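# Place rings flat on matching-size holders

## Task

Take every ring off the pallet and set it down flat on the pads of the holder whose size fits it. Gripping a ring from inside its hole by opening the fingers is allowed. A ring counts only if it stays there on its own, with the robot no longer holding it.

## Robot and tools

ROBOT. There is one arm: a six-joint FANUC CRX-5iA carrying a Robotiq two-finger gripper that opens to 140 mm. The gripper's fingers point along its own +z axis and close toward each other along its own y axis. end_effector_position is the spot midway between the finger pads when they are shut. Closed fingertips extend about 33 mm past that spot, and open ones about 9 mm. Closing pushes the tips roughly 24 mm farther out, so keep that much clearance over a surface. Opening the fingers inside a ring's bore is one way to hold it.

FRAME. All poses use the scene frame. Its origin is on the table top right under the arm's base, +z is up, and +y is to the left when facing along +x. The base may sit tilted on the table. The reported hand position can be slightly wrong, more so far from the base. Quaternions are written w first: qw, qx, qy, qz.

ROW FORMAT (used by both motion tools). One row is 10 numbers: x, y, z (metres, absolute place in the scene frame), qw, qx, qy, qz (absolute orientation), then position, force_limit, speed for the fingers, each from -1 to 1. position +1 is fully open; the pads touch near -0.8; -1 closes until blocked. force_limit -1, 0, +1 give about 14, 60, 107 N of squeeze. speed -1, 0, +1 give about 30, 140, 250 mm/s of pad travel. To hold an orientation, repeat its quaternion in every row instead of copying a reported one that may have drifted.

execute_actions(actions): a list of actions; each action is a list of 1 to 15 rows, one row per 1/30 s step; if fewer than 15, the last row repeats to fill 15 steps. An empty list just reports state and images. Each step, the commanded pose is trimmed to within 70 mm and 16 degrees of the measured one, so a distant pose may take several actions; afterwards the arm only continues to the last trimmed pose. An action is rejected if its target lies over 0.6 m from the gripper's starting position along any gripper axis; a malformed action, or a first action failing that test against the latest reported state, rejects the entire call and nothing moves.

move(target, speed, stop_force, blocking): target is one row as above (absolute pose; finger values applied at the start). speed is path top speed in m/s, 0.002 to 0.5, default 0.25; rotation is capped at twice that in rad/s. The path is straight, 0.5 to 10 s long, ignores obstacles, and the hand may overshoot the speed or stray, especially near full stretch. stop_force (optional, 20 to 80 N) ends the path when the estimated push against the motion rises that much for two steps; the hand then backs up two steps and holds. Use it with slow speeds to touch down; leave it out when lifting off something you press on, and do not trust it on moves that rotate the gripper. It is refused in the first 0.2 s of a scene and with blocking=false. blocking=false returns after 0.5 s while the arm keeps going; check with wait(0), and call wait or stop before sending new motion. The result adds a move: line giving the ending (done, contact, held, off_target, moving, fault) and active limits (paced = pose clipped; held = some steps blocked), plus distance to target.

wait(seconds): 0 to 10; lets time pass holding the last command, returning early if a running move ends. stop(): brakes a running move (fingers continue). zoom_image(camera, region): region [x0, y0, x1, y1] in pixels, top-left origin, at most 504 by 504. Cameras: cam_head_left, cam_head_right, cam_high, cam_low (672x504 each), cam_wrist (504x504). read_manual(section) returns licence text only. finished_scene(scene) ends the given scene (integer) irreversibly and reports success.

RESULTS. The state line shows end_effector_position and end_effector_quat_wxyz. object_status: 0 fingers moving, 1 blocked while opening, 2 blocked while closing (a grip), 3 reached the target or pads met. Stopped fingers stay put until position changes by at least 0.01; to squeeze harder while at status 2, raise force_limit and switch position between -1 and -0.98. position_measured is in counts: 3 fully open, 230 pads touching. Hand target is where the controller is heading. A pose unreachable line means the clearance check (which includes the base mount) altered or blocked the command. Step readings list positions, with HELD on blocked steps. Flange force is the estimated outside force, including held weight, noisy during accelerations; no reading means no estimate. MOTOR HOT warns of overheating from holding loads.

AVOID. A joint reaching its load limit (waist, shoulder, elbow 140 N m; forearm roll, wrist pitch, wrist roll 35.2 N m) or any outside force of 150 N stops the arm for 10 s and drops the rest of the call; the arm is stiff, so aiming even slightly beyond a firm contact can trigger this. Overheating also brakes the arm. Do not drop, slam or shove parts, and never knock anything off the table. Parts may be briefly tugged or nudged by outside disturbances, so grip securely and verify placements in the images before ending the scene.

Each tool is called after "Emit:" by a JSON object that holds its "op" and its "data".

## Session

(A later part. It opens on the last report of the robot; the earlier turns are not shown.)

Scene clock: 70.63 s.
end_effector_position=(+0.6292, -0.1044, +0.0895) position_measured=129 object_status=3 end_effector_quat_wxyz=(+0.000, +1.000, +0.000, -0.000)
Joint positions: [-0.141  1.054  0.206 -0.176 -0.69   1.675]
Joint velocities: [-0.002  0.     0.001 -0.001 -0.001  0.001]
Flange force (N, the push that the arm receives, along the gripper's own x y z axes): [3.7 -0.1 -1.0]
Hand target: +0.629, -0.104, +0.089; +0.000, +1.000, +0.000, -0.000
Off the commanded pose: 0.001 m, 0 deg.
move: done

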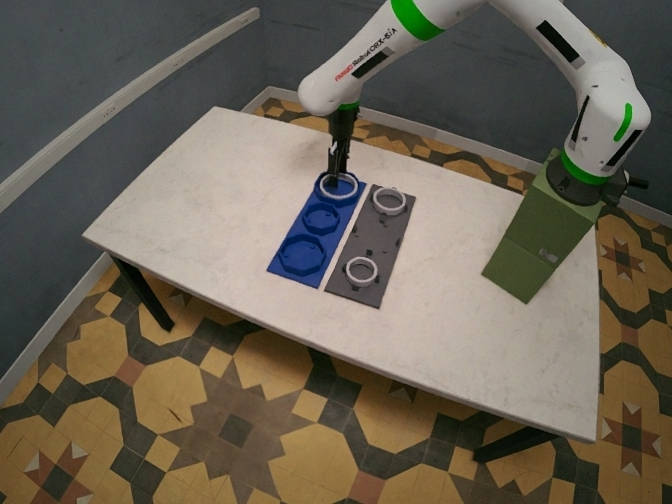

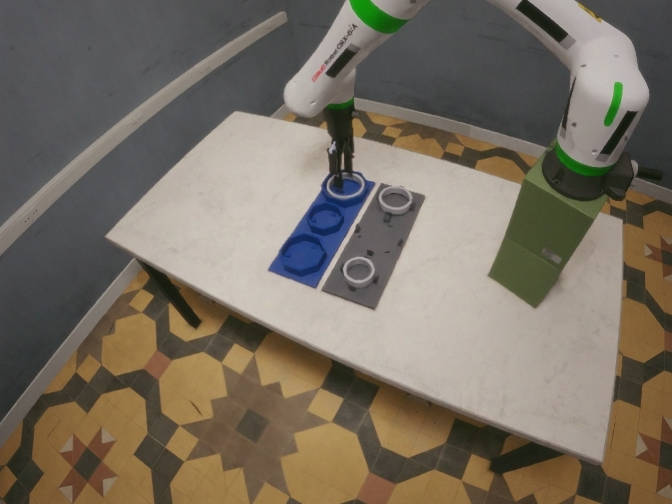

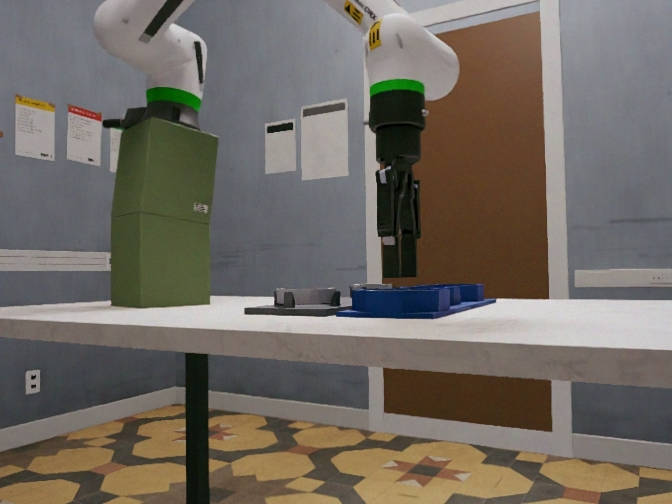

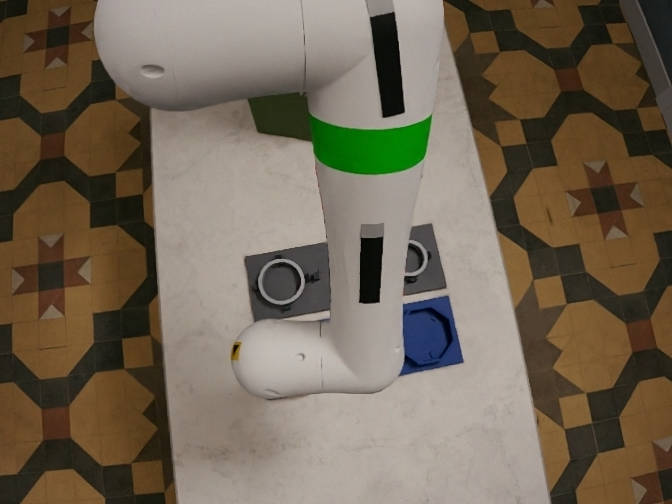

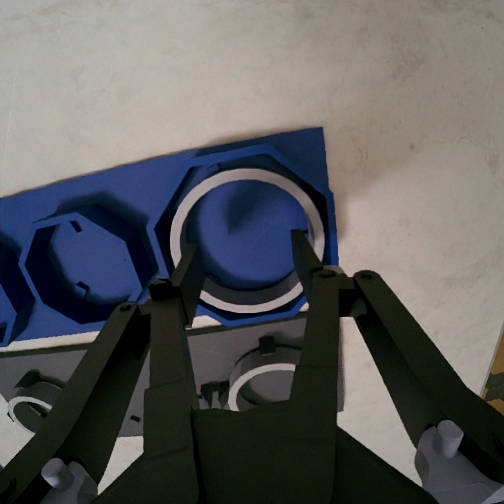

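Emit:
{"op": "move", "data": {"target": [0.627,-0.1045,0.040,0,1,0,0,0.1,0,0], "speed": 0.05}}

Emit:
{"op": "execute_actions", "data": {"actions": [[[0.627,-0.1045,0.040,0,1,0,0,1,0.3,-0.5]],[[0.627,-0.1045,0.040,0,1,0,0,1,0.3,-0.5]]]}}

Emit:
{"op": "move", "data": {"target": [0.627,-0.1045,0.11,0,1,0,0,1,0.3,-0.5], "speed": 0.08}}

Emit:
{"op": "move", "data": {"target": [0.442,0.039,0.11,0,1,0,0,1,0.3,-0.5], "speed": 0.15}}

Emit:
{"op": "move", "data": {"target": [0.442,0.039,0.068,0,1,0,0,1,0.3,-0.5], "speed": 0.05}}

Emit:
{"op": "move", "data": {"target": [0.442,0.039,0.055,0,1,0,0,1,0.3,-0.5], "speed": 0.012, "stop_force": 20}}

Emit:
{"op": "move", "data": {"target": [0.442,0.039,0.036,0,1,0,0,1,0.3,-0.5], "speed": 0.006, "stop_force": 20}}

Scene clock: 76.80 s.
end_effector_position=(+0.6269, -0.1045, +0.0401) position_measured=117 object_status=3 end_effector_quat_wxyz=(+0.000, +1.000, -0.000, +0.000)
Joint positions: [-0.133  1.149  0.25  -0.188 -0.639  1.682]
Joint velocities: [ 0.     0.001 -0.    -0.001  0.     0.   ]
Flange force (N, the push that the arm receives, along the gripper's own x y z axes): [0.8 -1.0 -1.9]
Hand target: +0.627, -0.105, +0.040; +0.000, +1.000, -0.000, +0.000
Off the commanded pose: 0.000 m, 0 deg.
move: done

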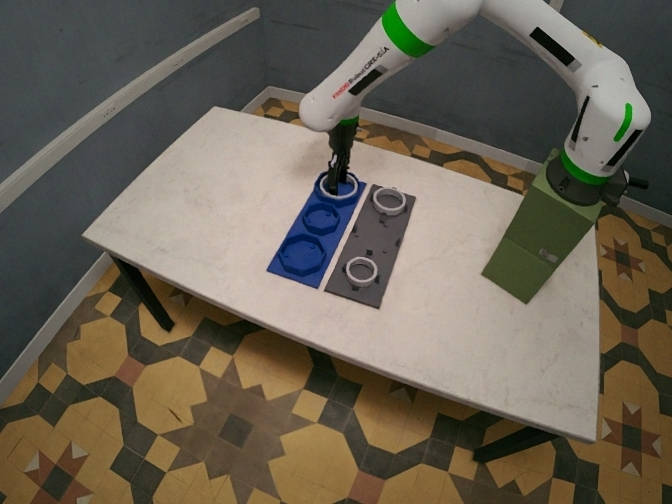

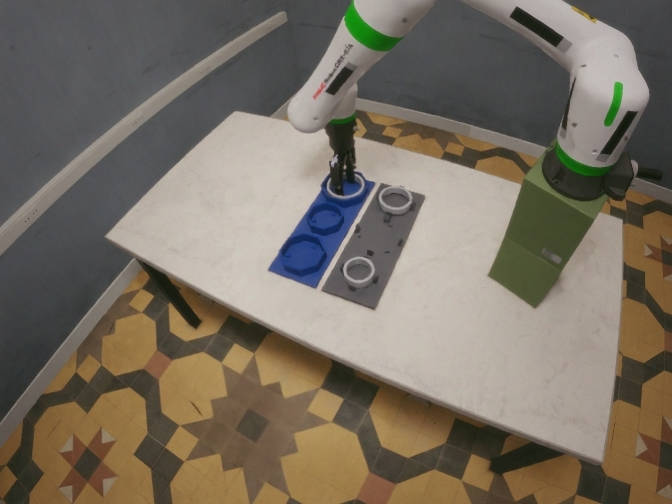

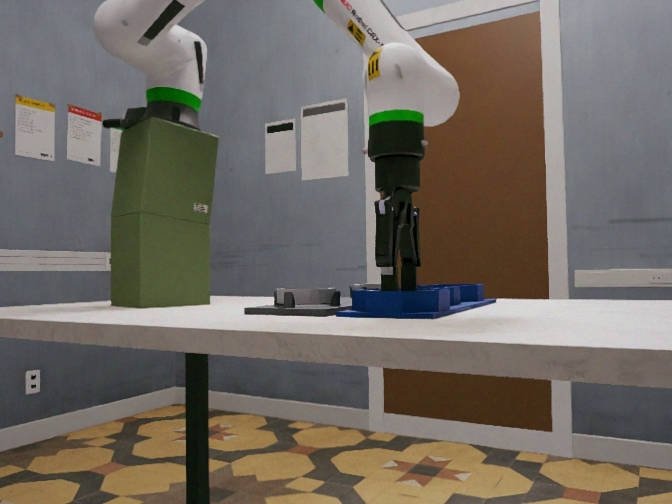

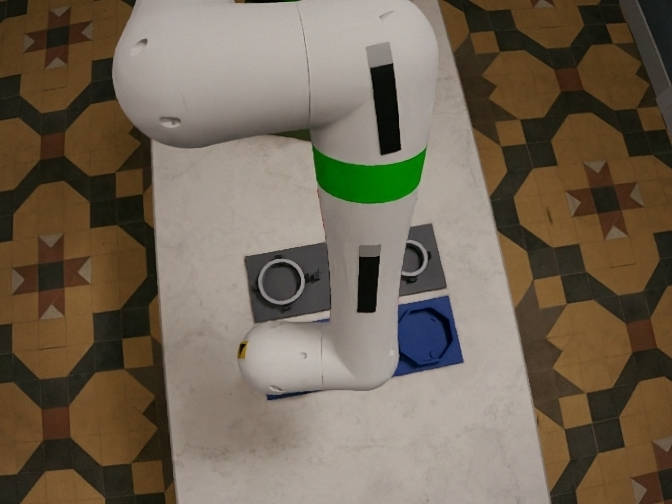

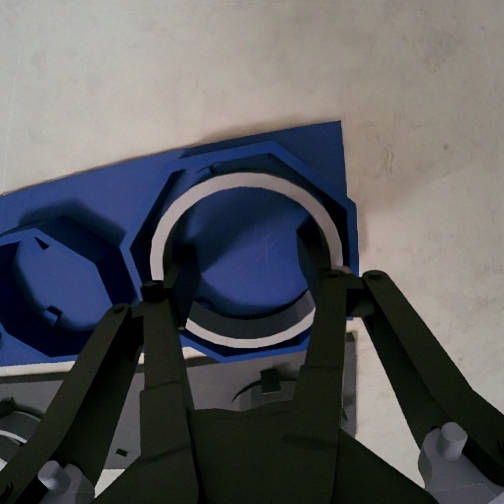

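Scene clock: 77.80 s.
end_effector_position=(+0.6269, -0.1045, +0.0399) position_measured=84 object_status=1 end_effector_quat_wxyz=(-0.000, +1.000, -0.000, -0.000)
Joint positions: [-0.133  1.15   0.251 -0.188 -0.639  1.682]
Joint velocities: [ 0.    -0.001 -0.001 -0.002  0.     0.   ]
Flange force (N, the push that the arm receives, along the gripper's own x y z axes): [0.5 -0.4 3.4]
Flange force at the end of the 1st action (N, along the gripper's axes at the end of the call): [0.8 -0.4 4.0]
Hand target: +0.627, -0.105, +0.040; -0.000, +1.000, -0.000, -0.000
Off the commanded pose: 0.000 m, 0 deg.
Step readings (end_effector_position; steps 1 to 15: 1st action; 16 to 30: 2nd action):
0: (+0.6269, -0.1045, +0.0401)
1: (+0.6269, -0.1045, +0.0401)
2: (+0.6270, -0.1045, +0.0400)
4: (+0.6270, -0.1045, +0.0400)
8: (+0.6270, -0.1045, +0.0399)
15: (+0.6269, -0.1045, +0.0399)
16: (+0.6269, -0.1045, +0.0399)
17: (+0.6269, -0.1045, +0.0399)
19: (+0.6269, -0.1045, +0.0399)
23: (+0.6269, -0.1045, +0.0399)
30: end_effector_position above

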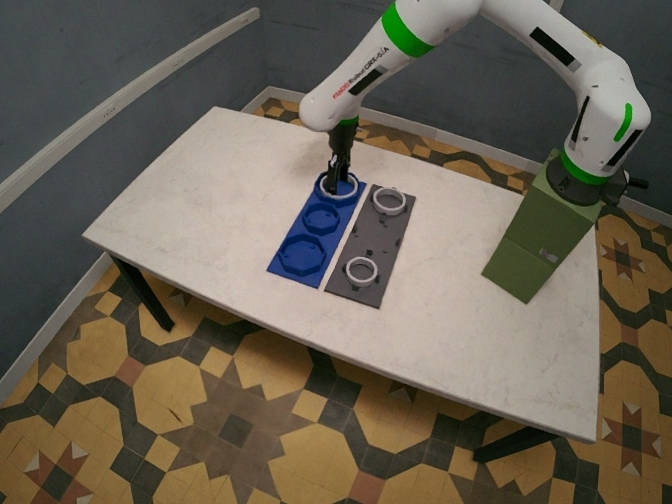

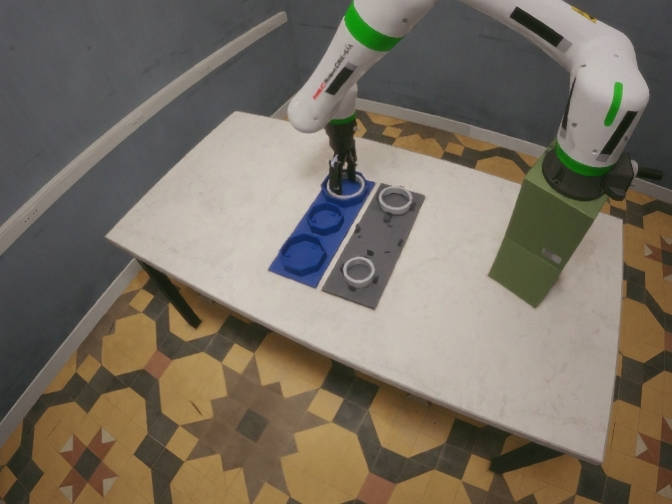

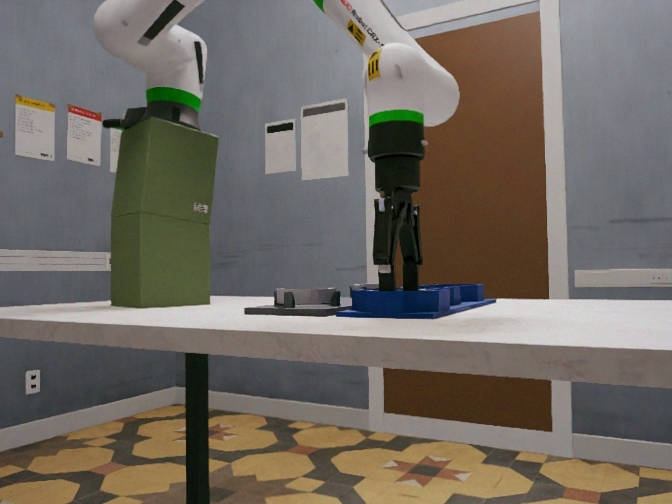

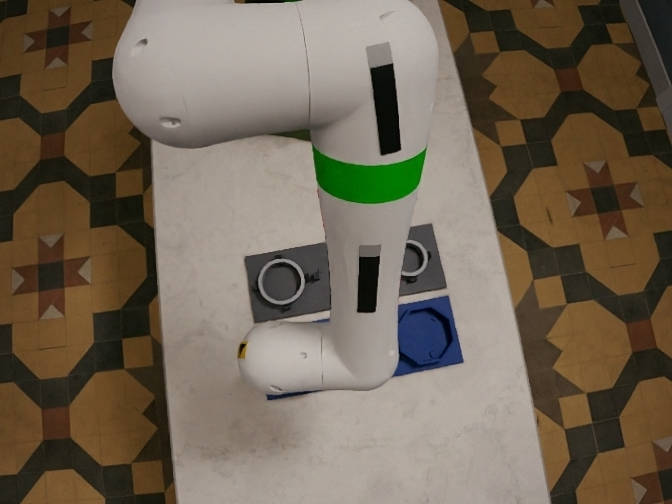

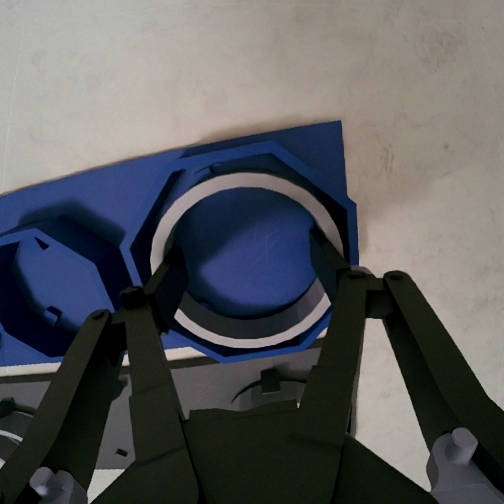

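Scene clock: 79.00 s.
end_effector_position=(+0.6271, -0.1045, +0.1099) position_measured=84 object_status=1 end_effector_quat_wxyz=(-0.000, +1.000, +0.000, -0.000)
Joint positions: [-0.145  1.012  0.183 -0.173 -0.709  1.674]
Joint velocities: [-0.    -0.002  0.    -0.002 -0.     0.   ]
Flange force (N, the push that the arm receives, along the gripper's own x y z axes): [1.3 -0.7 3.5]
Hand target: +0.627, -0.104, +0.110; -0.000, +1.000, +0.000, -0.000
Off the commanded pose: 0.000 m, 0 deg.
move: done

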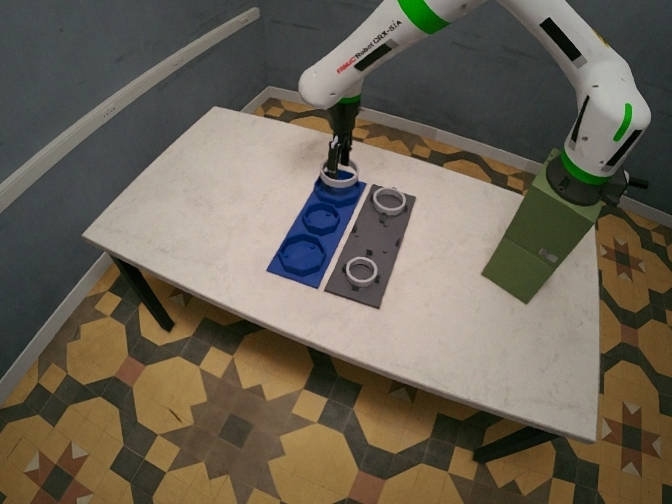

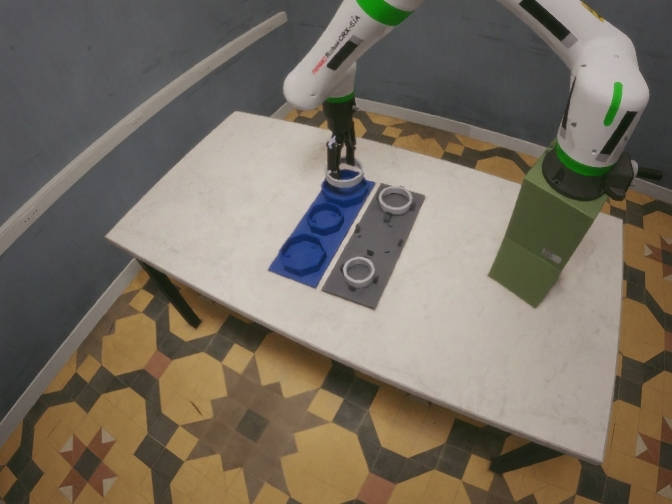

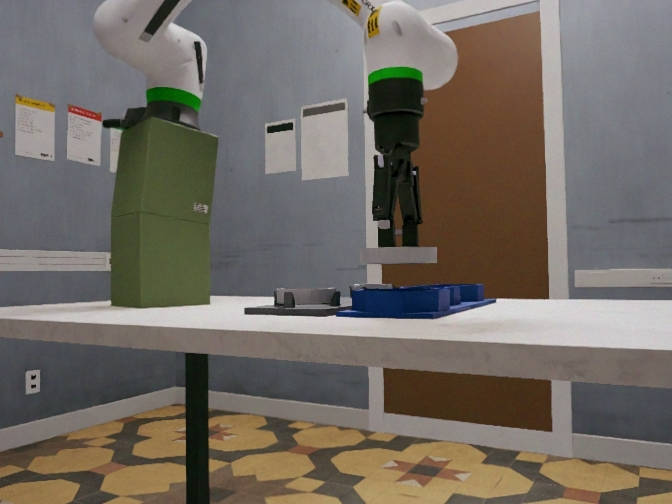

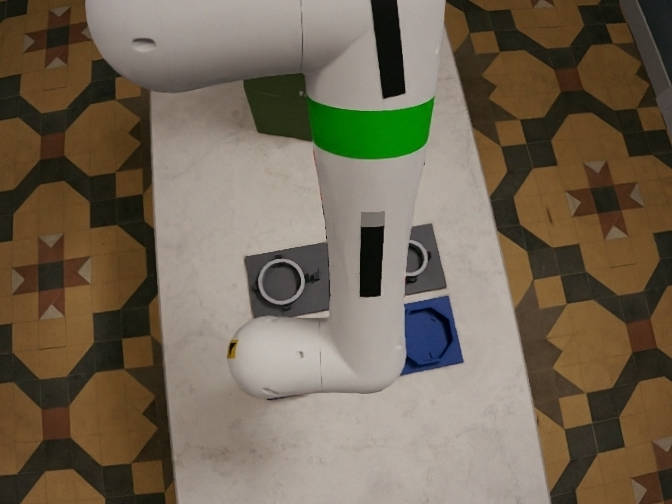

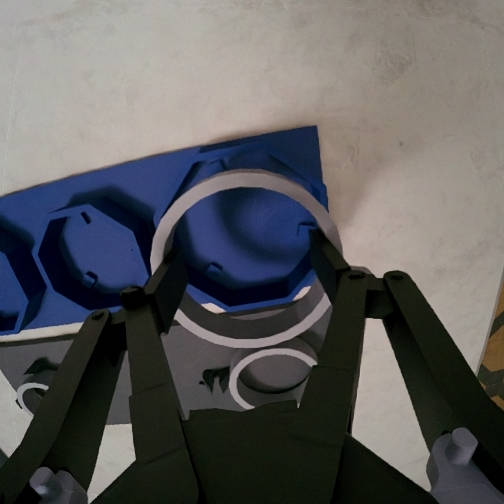

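Scene clock: 80.93 s.
end_effector_position=(+0.4422, +0.0382, +0.1106) position_measured=84 object_status=1 end_effector_quat_wxyz=(+0.001, +1.000, -0.000, +0.000)
Joint positions: [ 0.188  0.744 -0.406 -0.263 -0.358  1.455]
Joint velocities: [ 0.001  0.    -0.     0.001  0.    -0.002]
Flange force (N, the push that the arm receives, along the gripper's own x y z axes): [2.0 -2.6 4.6]
Hand target: +0.442, +0.038, +0.111; +0.001, +1.000, -0.000, +0.000
Off the commanded pose: 0.001 m, 0 deg.
move: done

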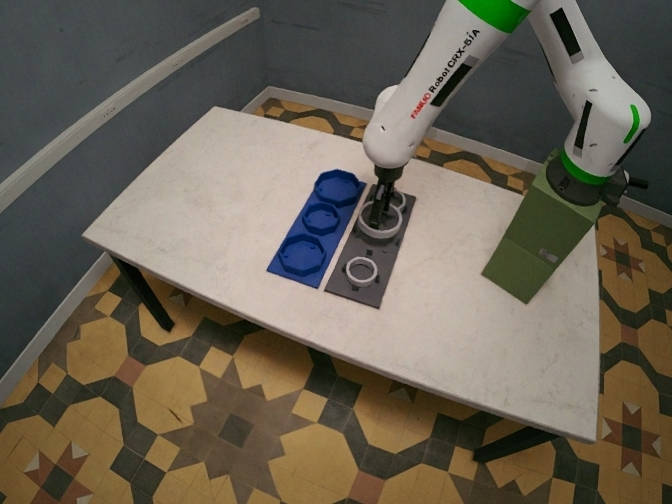

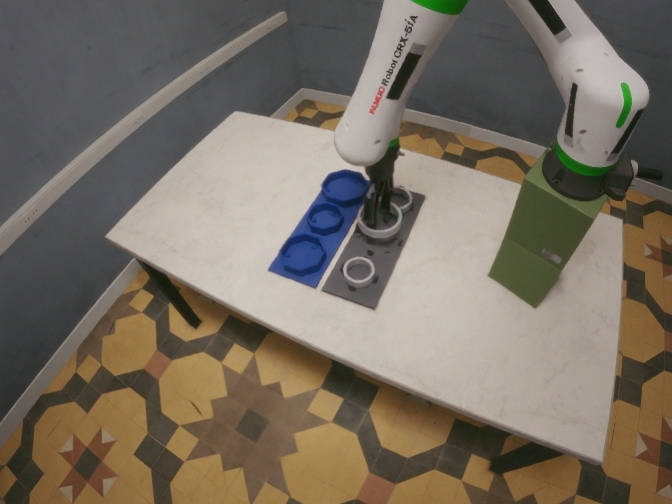

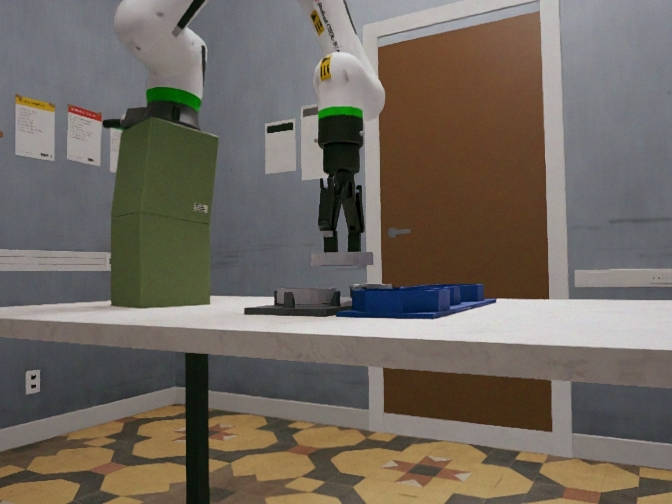

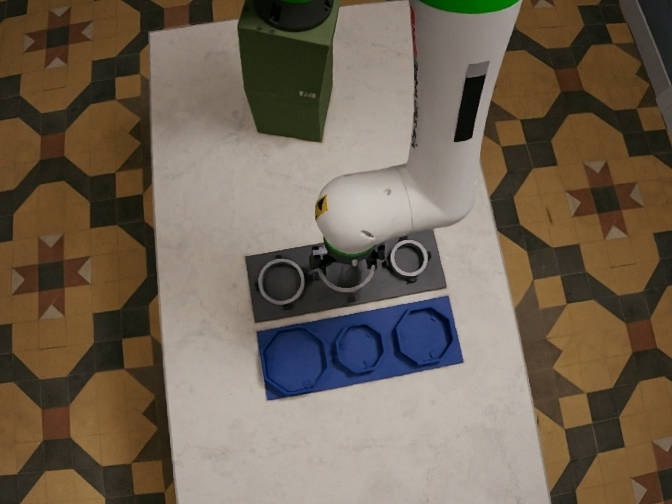

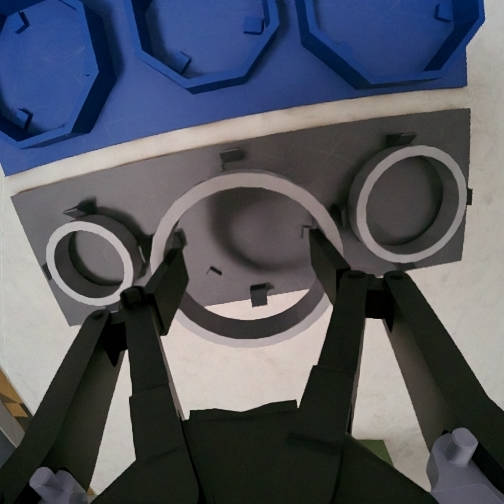

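Scene clock: 82.07 s.
end_effector_position=(+0.4419, +0.0390, +0.0681) position_measured=84 object_status=1 end_effector_quat_wxyz=(-0.000, +1.000, +0.000, +0.000)
Joint positions: [ 0.193  0.854 -0.352 -0.315 -0.303  1.504]
Joint velocities: [-0.     0.001  0.001 -0.002  0.     0.   ]
Flange force (N, the push that the arm receives, along the gripper's own x y z axes): [0.2 -0.6 2.5]
Hand target: +0.442, +0.039, +0.068; -0.000, +1.000, -0.000, +0.000
Off the commanded pose: 0.000 m, 0 deg.
move: done

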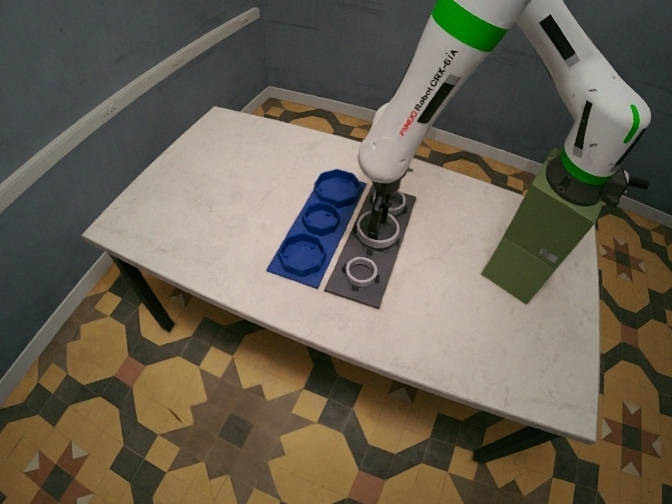

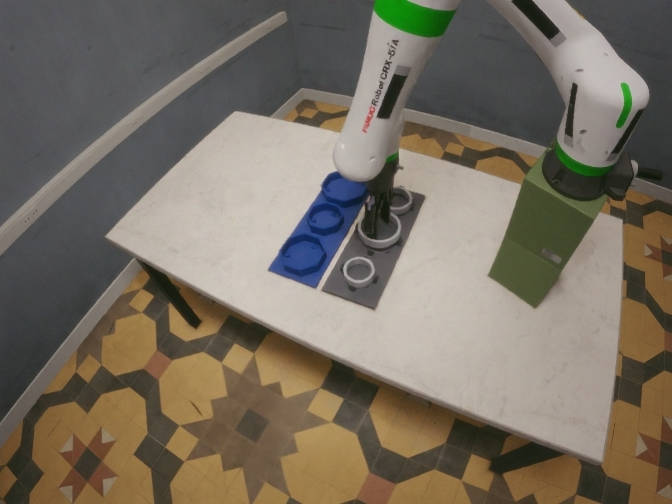

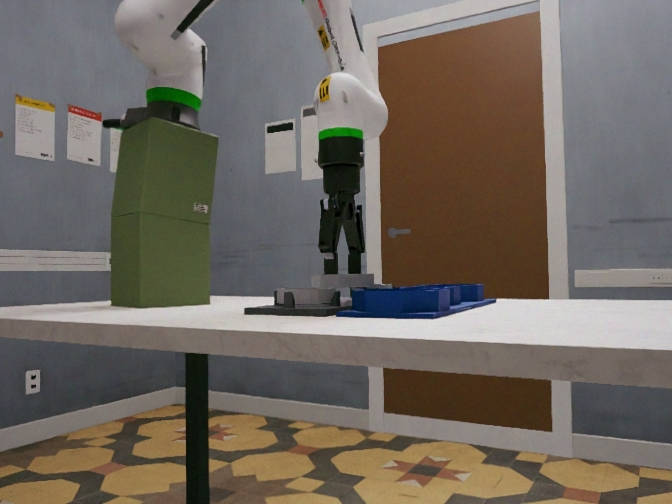

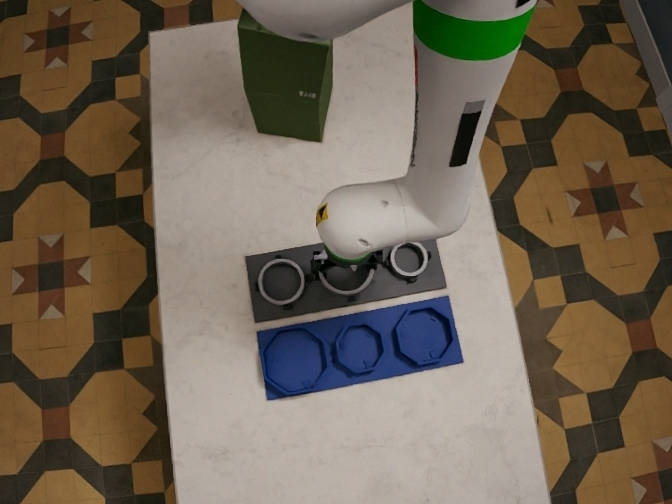

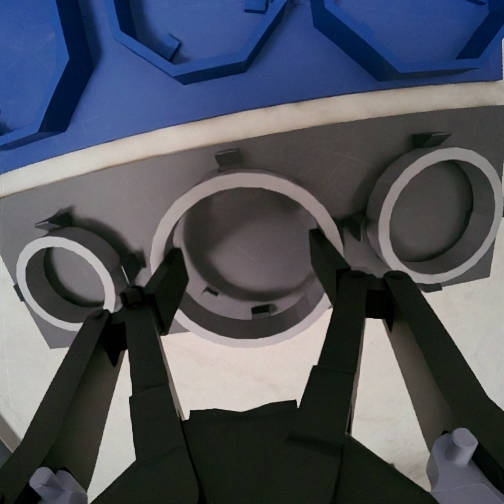

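Scene clock: 83.37 s.
end_effector_position=(+0.4420, +0.0390, +0.0550) position_measured=84 object_status=1 end_effector_quat_wxyz=(-0.000, +1.000, +0.000, +0.000)
Joint positions: [ 0.195  0.888 -0.334 -0.33  -0.289  1.519]
Joint velocities: [0.    0.    0.    0.001 0.001 0.   ]
Flange force (N, the push that the arm receives, along the gripper's own x y z axes): [2.1 -1.0 4.4]
Hand target: +0.442, +0.039, +0.055; -0.000, +1.000, -0.000, +0.000
Off the commanded pose: 0.000 m, 0 deg.
move: done

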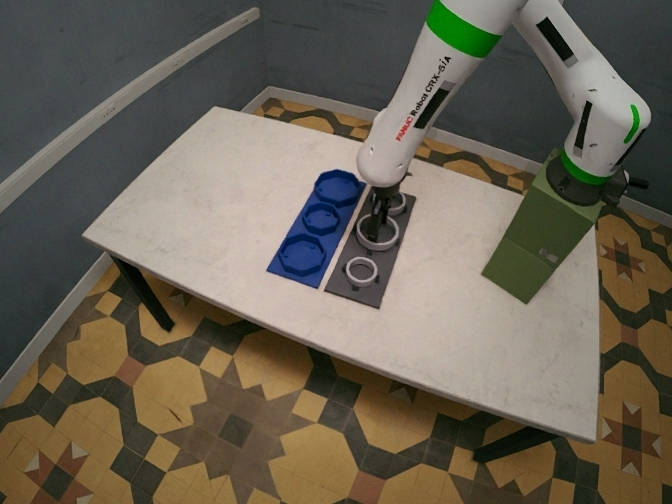

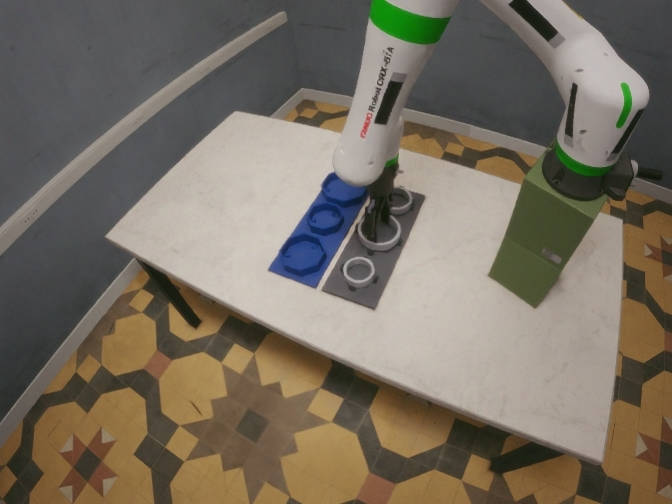

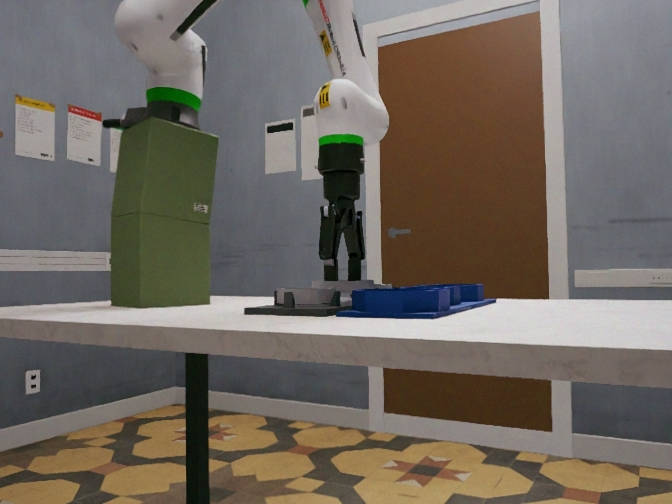

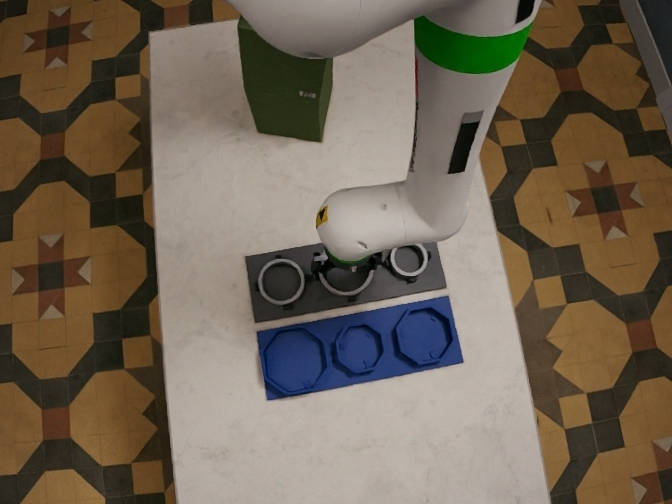

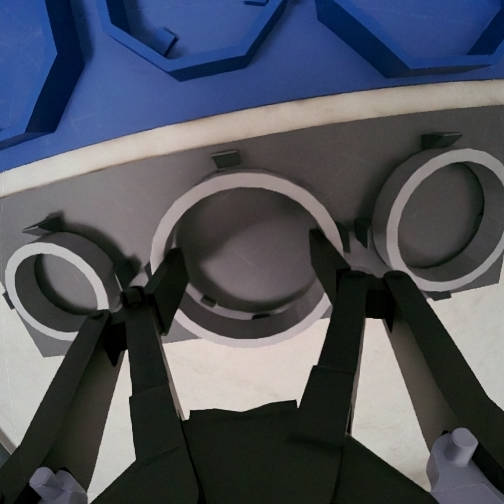

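Scene clock: 85.63 s.
end_effector_position=(+0.4419, +0.0390, +0.0433) position_measured=84 object_status=1 end_effector_quat_wxyz=(-0.000, +1.000, -0.000, +0.000)
Joint positions: [ 0.196  0.918 -0.316 -0.345 -0.277  1.533]
Joint velocities: [-0.    -0.003 -0.     0.002 -0.    -0.003]
Flange force (N, the push that the arm receives, along the gripper's own x y z axes): [-1.0 -3.0 -22.6]
Hand target: +0.442, +0.039, +0.044; -0.000, +1.000, +0.000, +0.000
Off the commanded pose: 0.007 m, 0 deg.
move: contact

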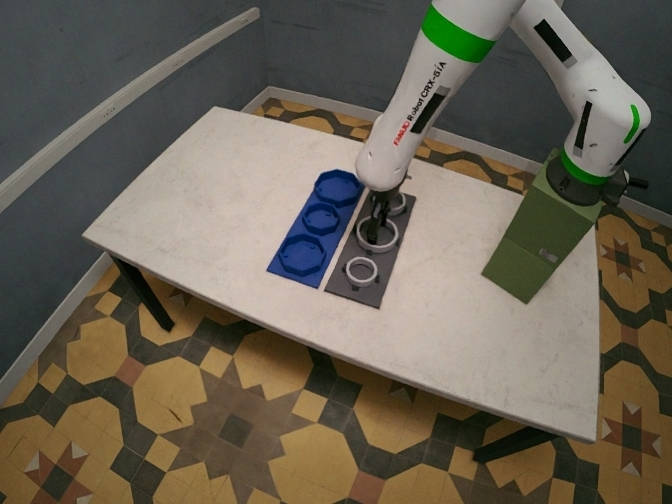

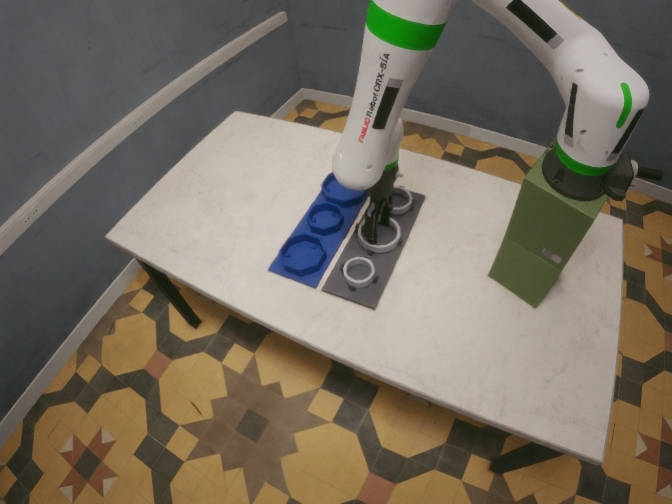

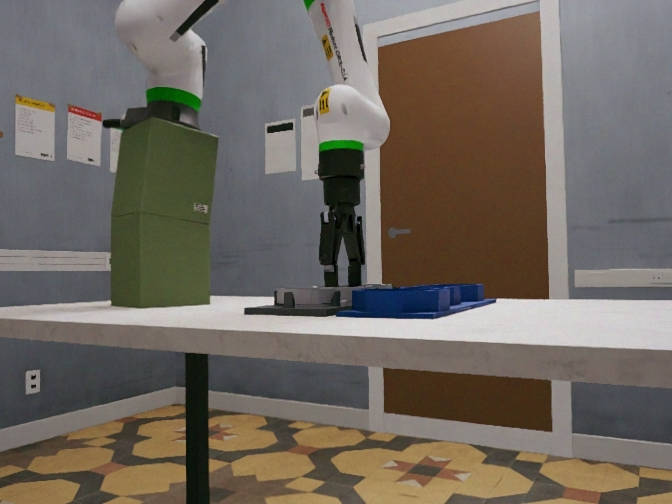

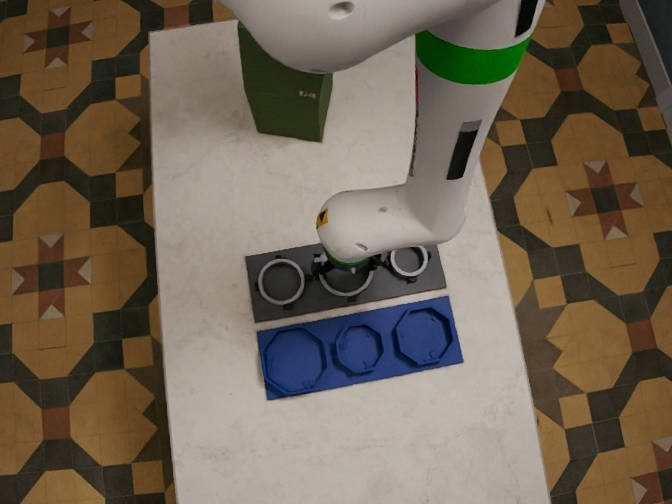

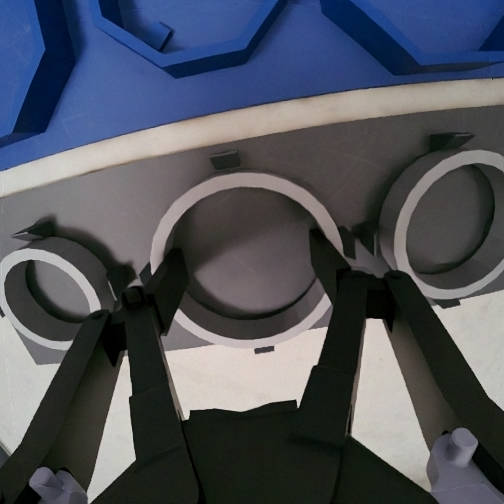

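Emit:
{"op": "execute_actions", "data": {"actions": [[[0.442,0.039,0.044,0,1,0,0,0.1,0,-0.6]],[[0.442,0.039,0.044,0,1,0,0,0.1,0,-0.6]]]}}

Emit:
{"op": "move", "data": {"target": [0.442,0.039,0.13,0,1,0,0,0.1,0,-0.6], "speed": 0.1}}

Emit:
{"op": "zoom_image", "data": {"camera": "cam_high", "region": [220,250,440,340]}}

Scene clock: 89.53 s.
end_effector_position=(+0.4420, +0.0390, +0.0440) position_measured=117 object_status=3 end_effector_quat_wxyz=(+0.000, +1.000, -0.000, -0.000)
Joint positions: [ 0.196  0.917 -0.317 -0.343 -0.277  1.532]
Joint velocities: [-0.001 -0.    -0.001  0.002  0.    -0.   ]
Flange force (N, the push that the arm receives, along the gripper's own x y z axes): [2.5 -0.8 -0.9]
Flange force at the end of the 1st action (N, along the gripper's axes at the end of the call): [1.7 -0.8 -2.0]
Hand target: +0.442, +0.039, +0.044; +0.000, +1.000, -0.000, -0.000
Off the commanded pose: 0.000 m, 0 deg.
Step readings (end_effector_position; steps 1 to 15: 1st action; 16 to 30: 2nd action):
0: (+0.4420, +0.0390, +0.0435)
1: (+0.4421, +0.0391, +0.0436)
2: (+0.4421, +0.0391, +0.0438)
4: (+0.4421, +0.0390, +0.0440)
8: (+0.4420, +0.0390, +0.0440)
15: (+0.4420, +0.0390, +0.0440)
16: (+0.4420, +0.0390, +0.0440)
17: (+0.4420, +0.0390, +0.0440)
19: (+0.4420, +0.0390, +0.0440)
23: (+0.4420, +0.0390, +0.0440)
30: end_effector_position above

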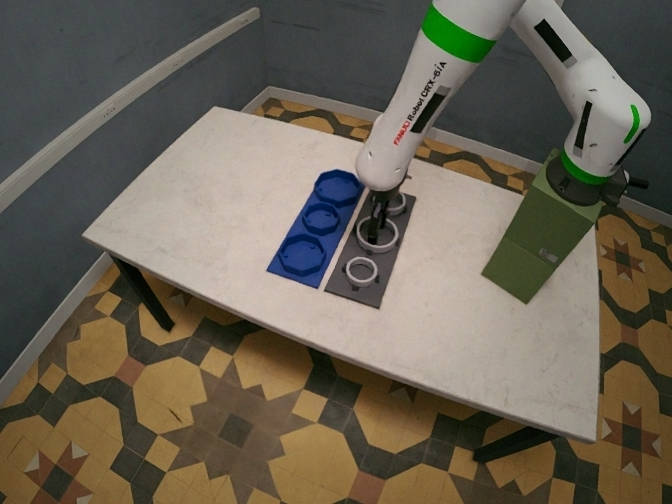

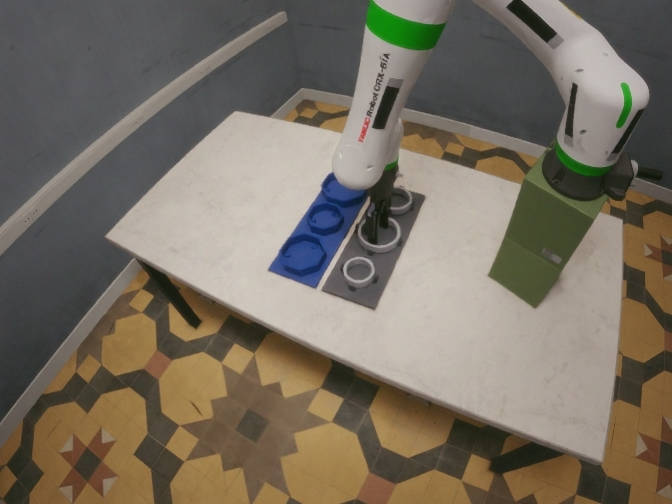

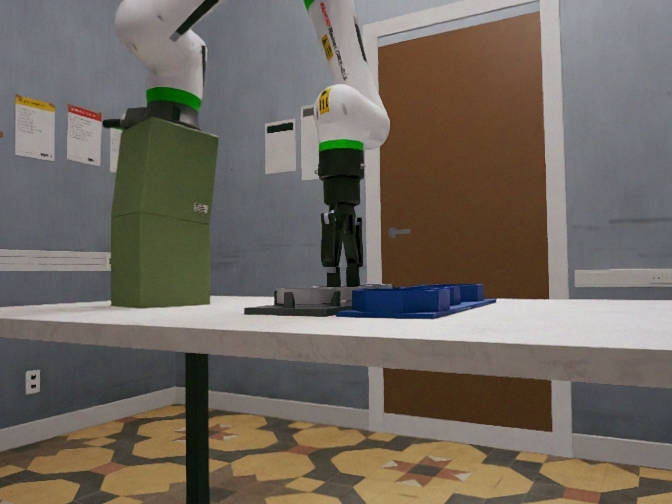

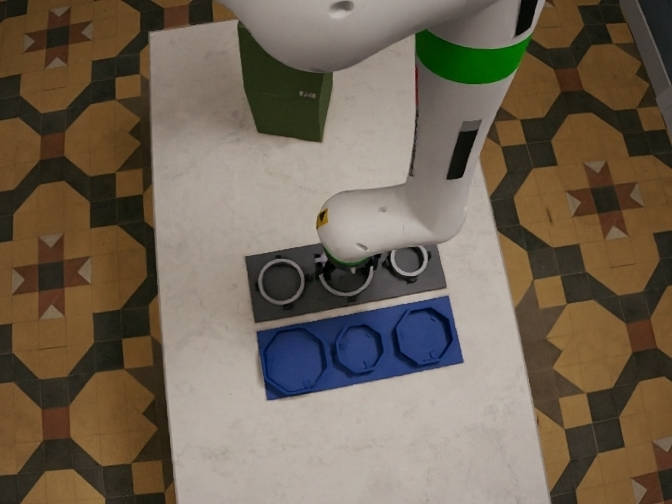

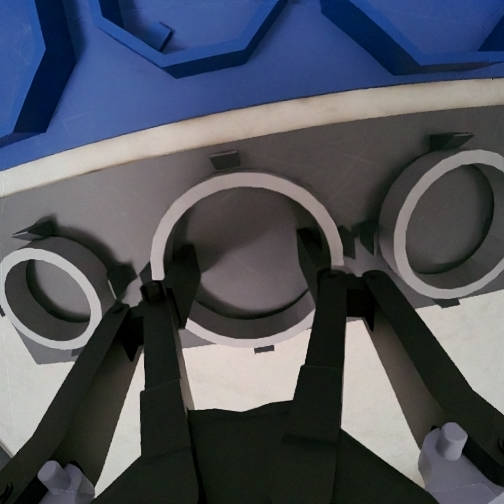

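Scene clock: 90.70 s.
end_effector_position=(+0.4421, +0.0389, +0.1298) position_measured=117 object_status=3 end_effector_quat_wxyz=(+0.000, +1.000, -0.000, -0.000)
Joint positions: [ 0.186  0.694 -0.425 -0.247 -0.388  1.441]
Joint velocities: [-0.001 -0.001 -0.001  0.003 -0.    -0.001]
Flange force (N, the push that the arm receives, along the gripper's own x y z axes): [0.3 -1.2 -4.3]
Hand target: +0.442, +0.039, +0.130; +0.000, +1.000, +0.000, -0.000
Off the commanded pose: 0.000 m, 0 deg.
move: done

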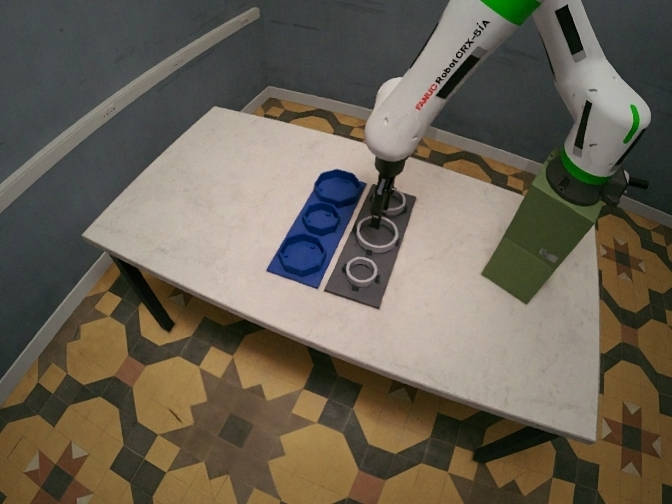

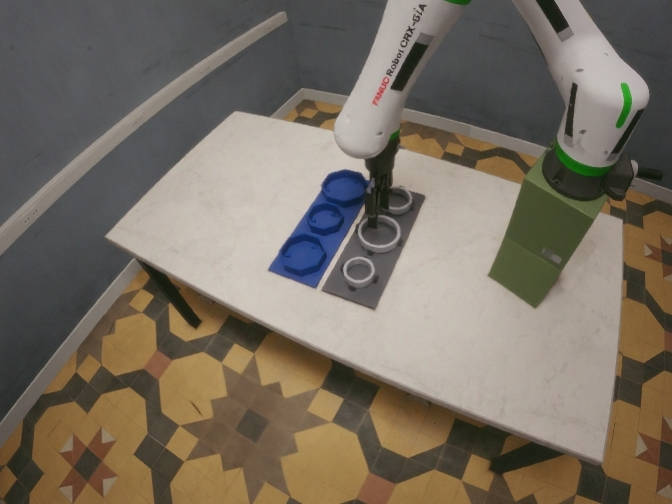

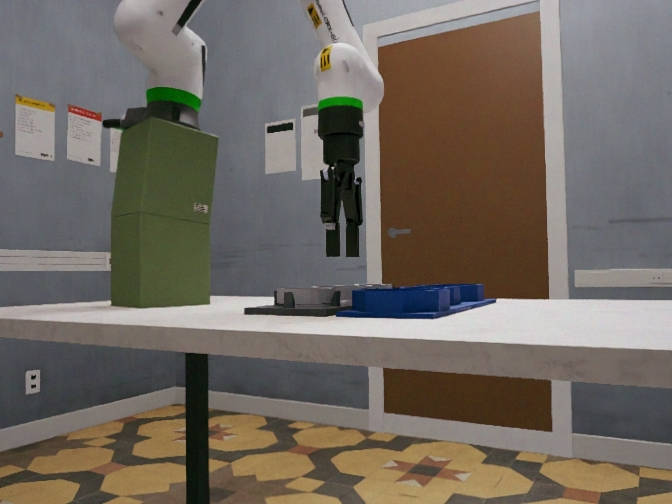

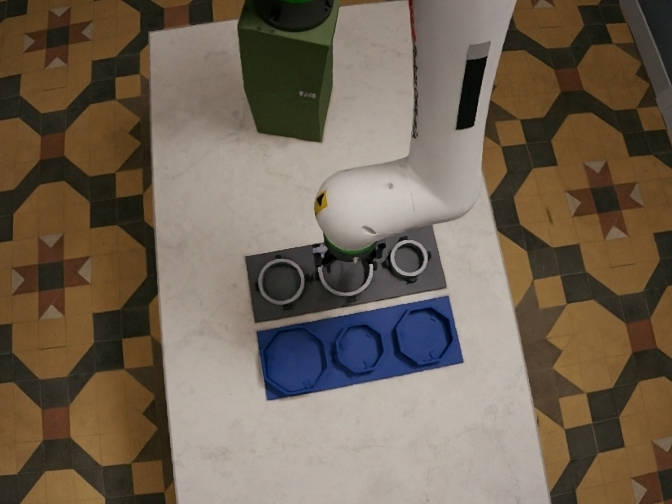

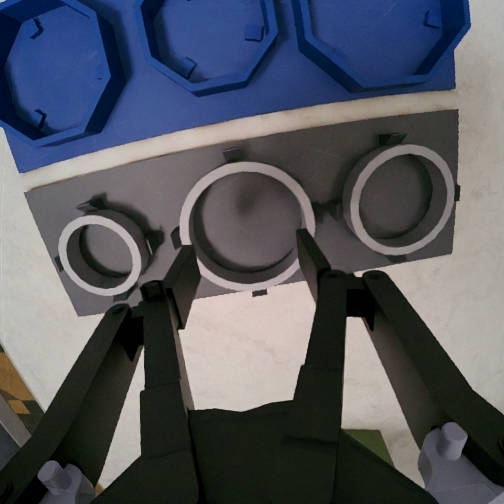

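Region (220, 250, 440, 340) of cam_high's 672x504 image, scaled by 2.291, with more detail than that image has; it fills the top 206 rows of this view, and the rest is white.

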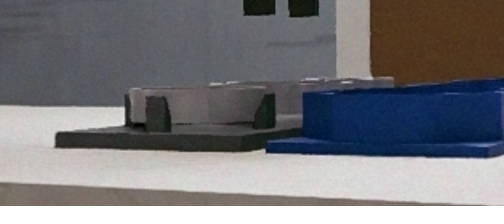

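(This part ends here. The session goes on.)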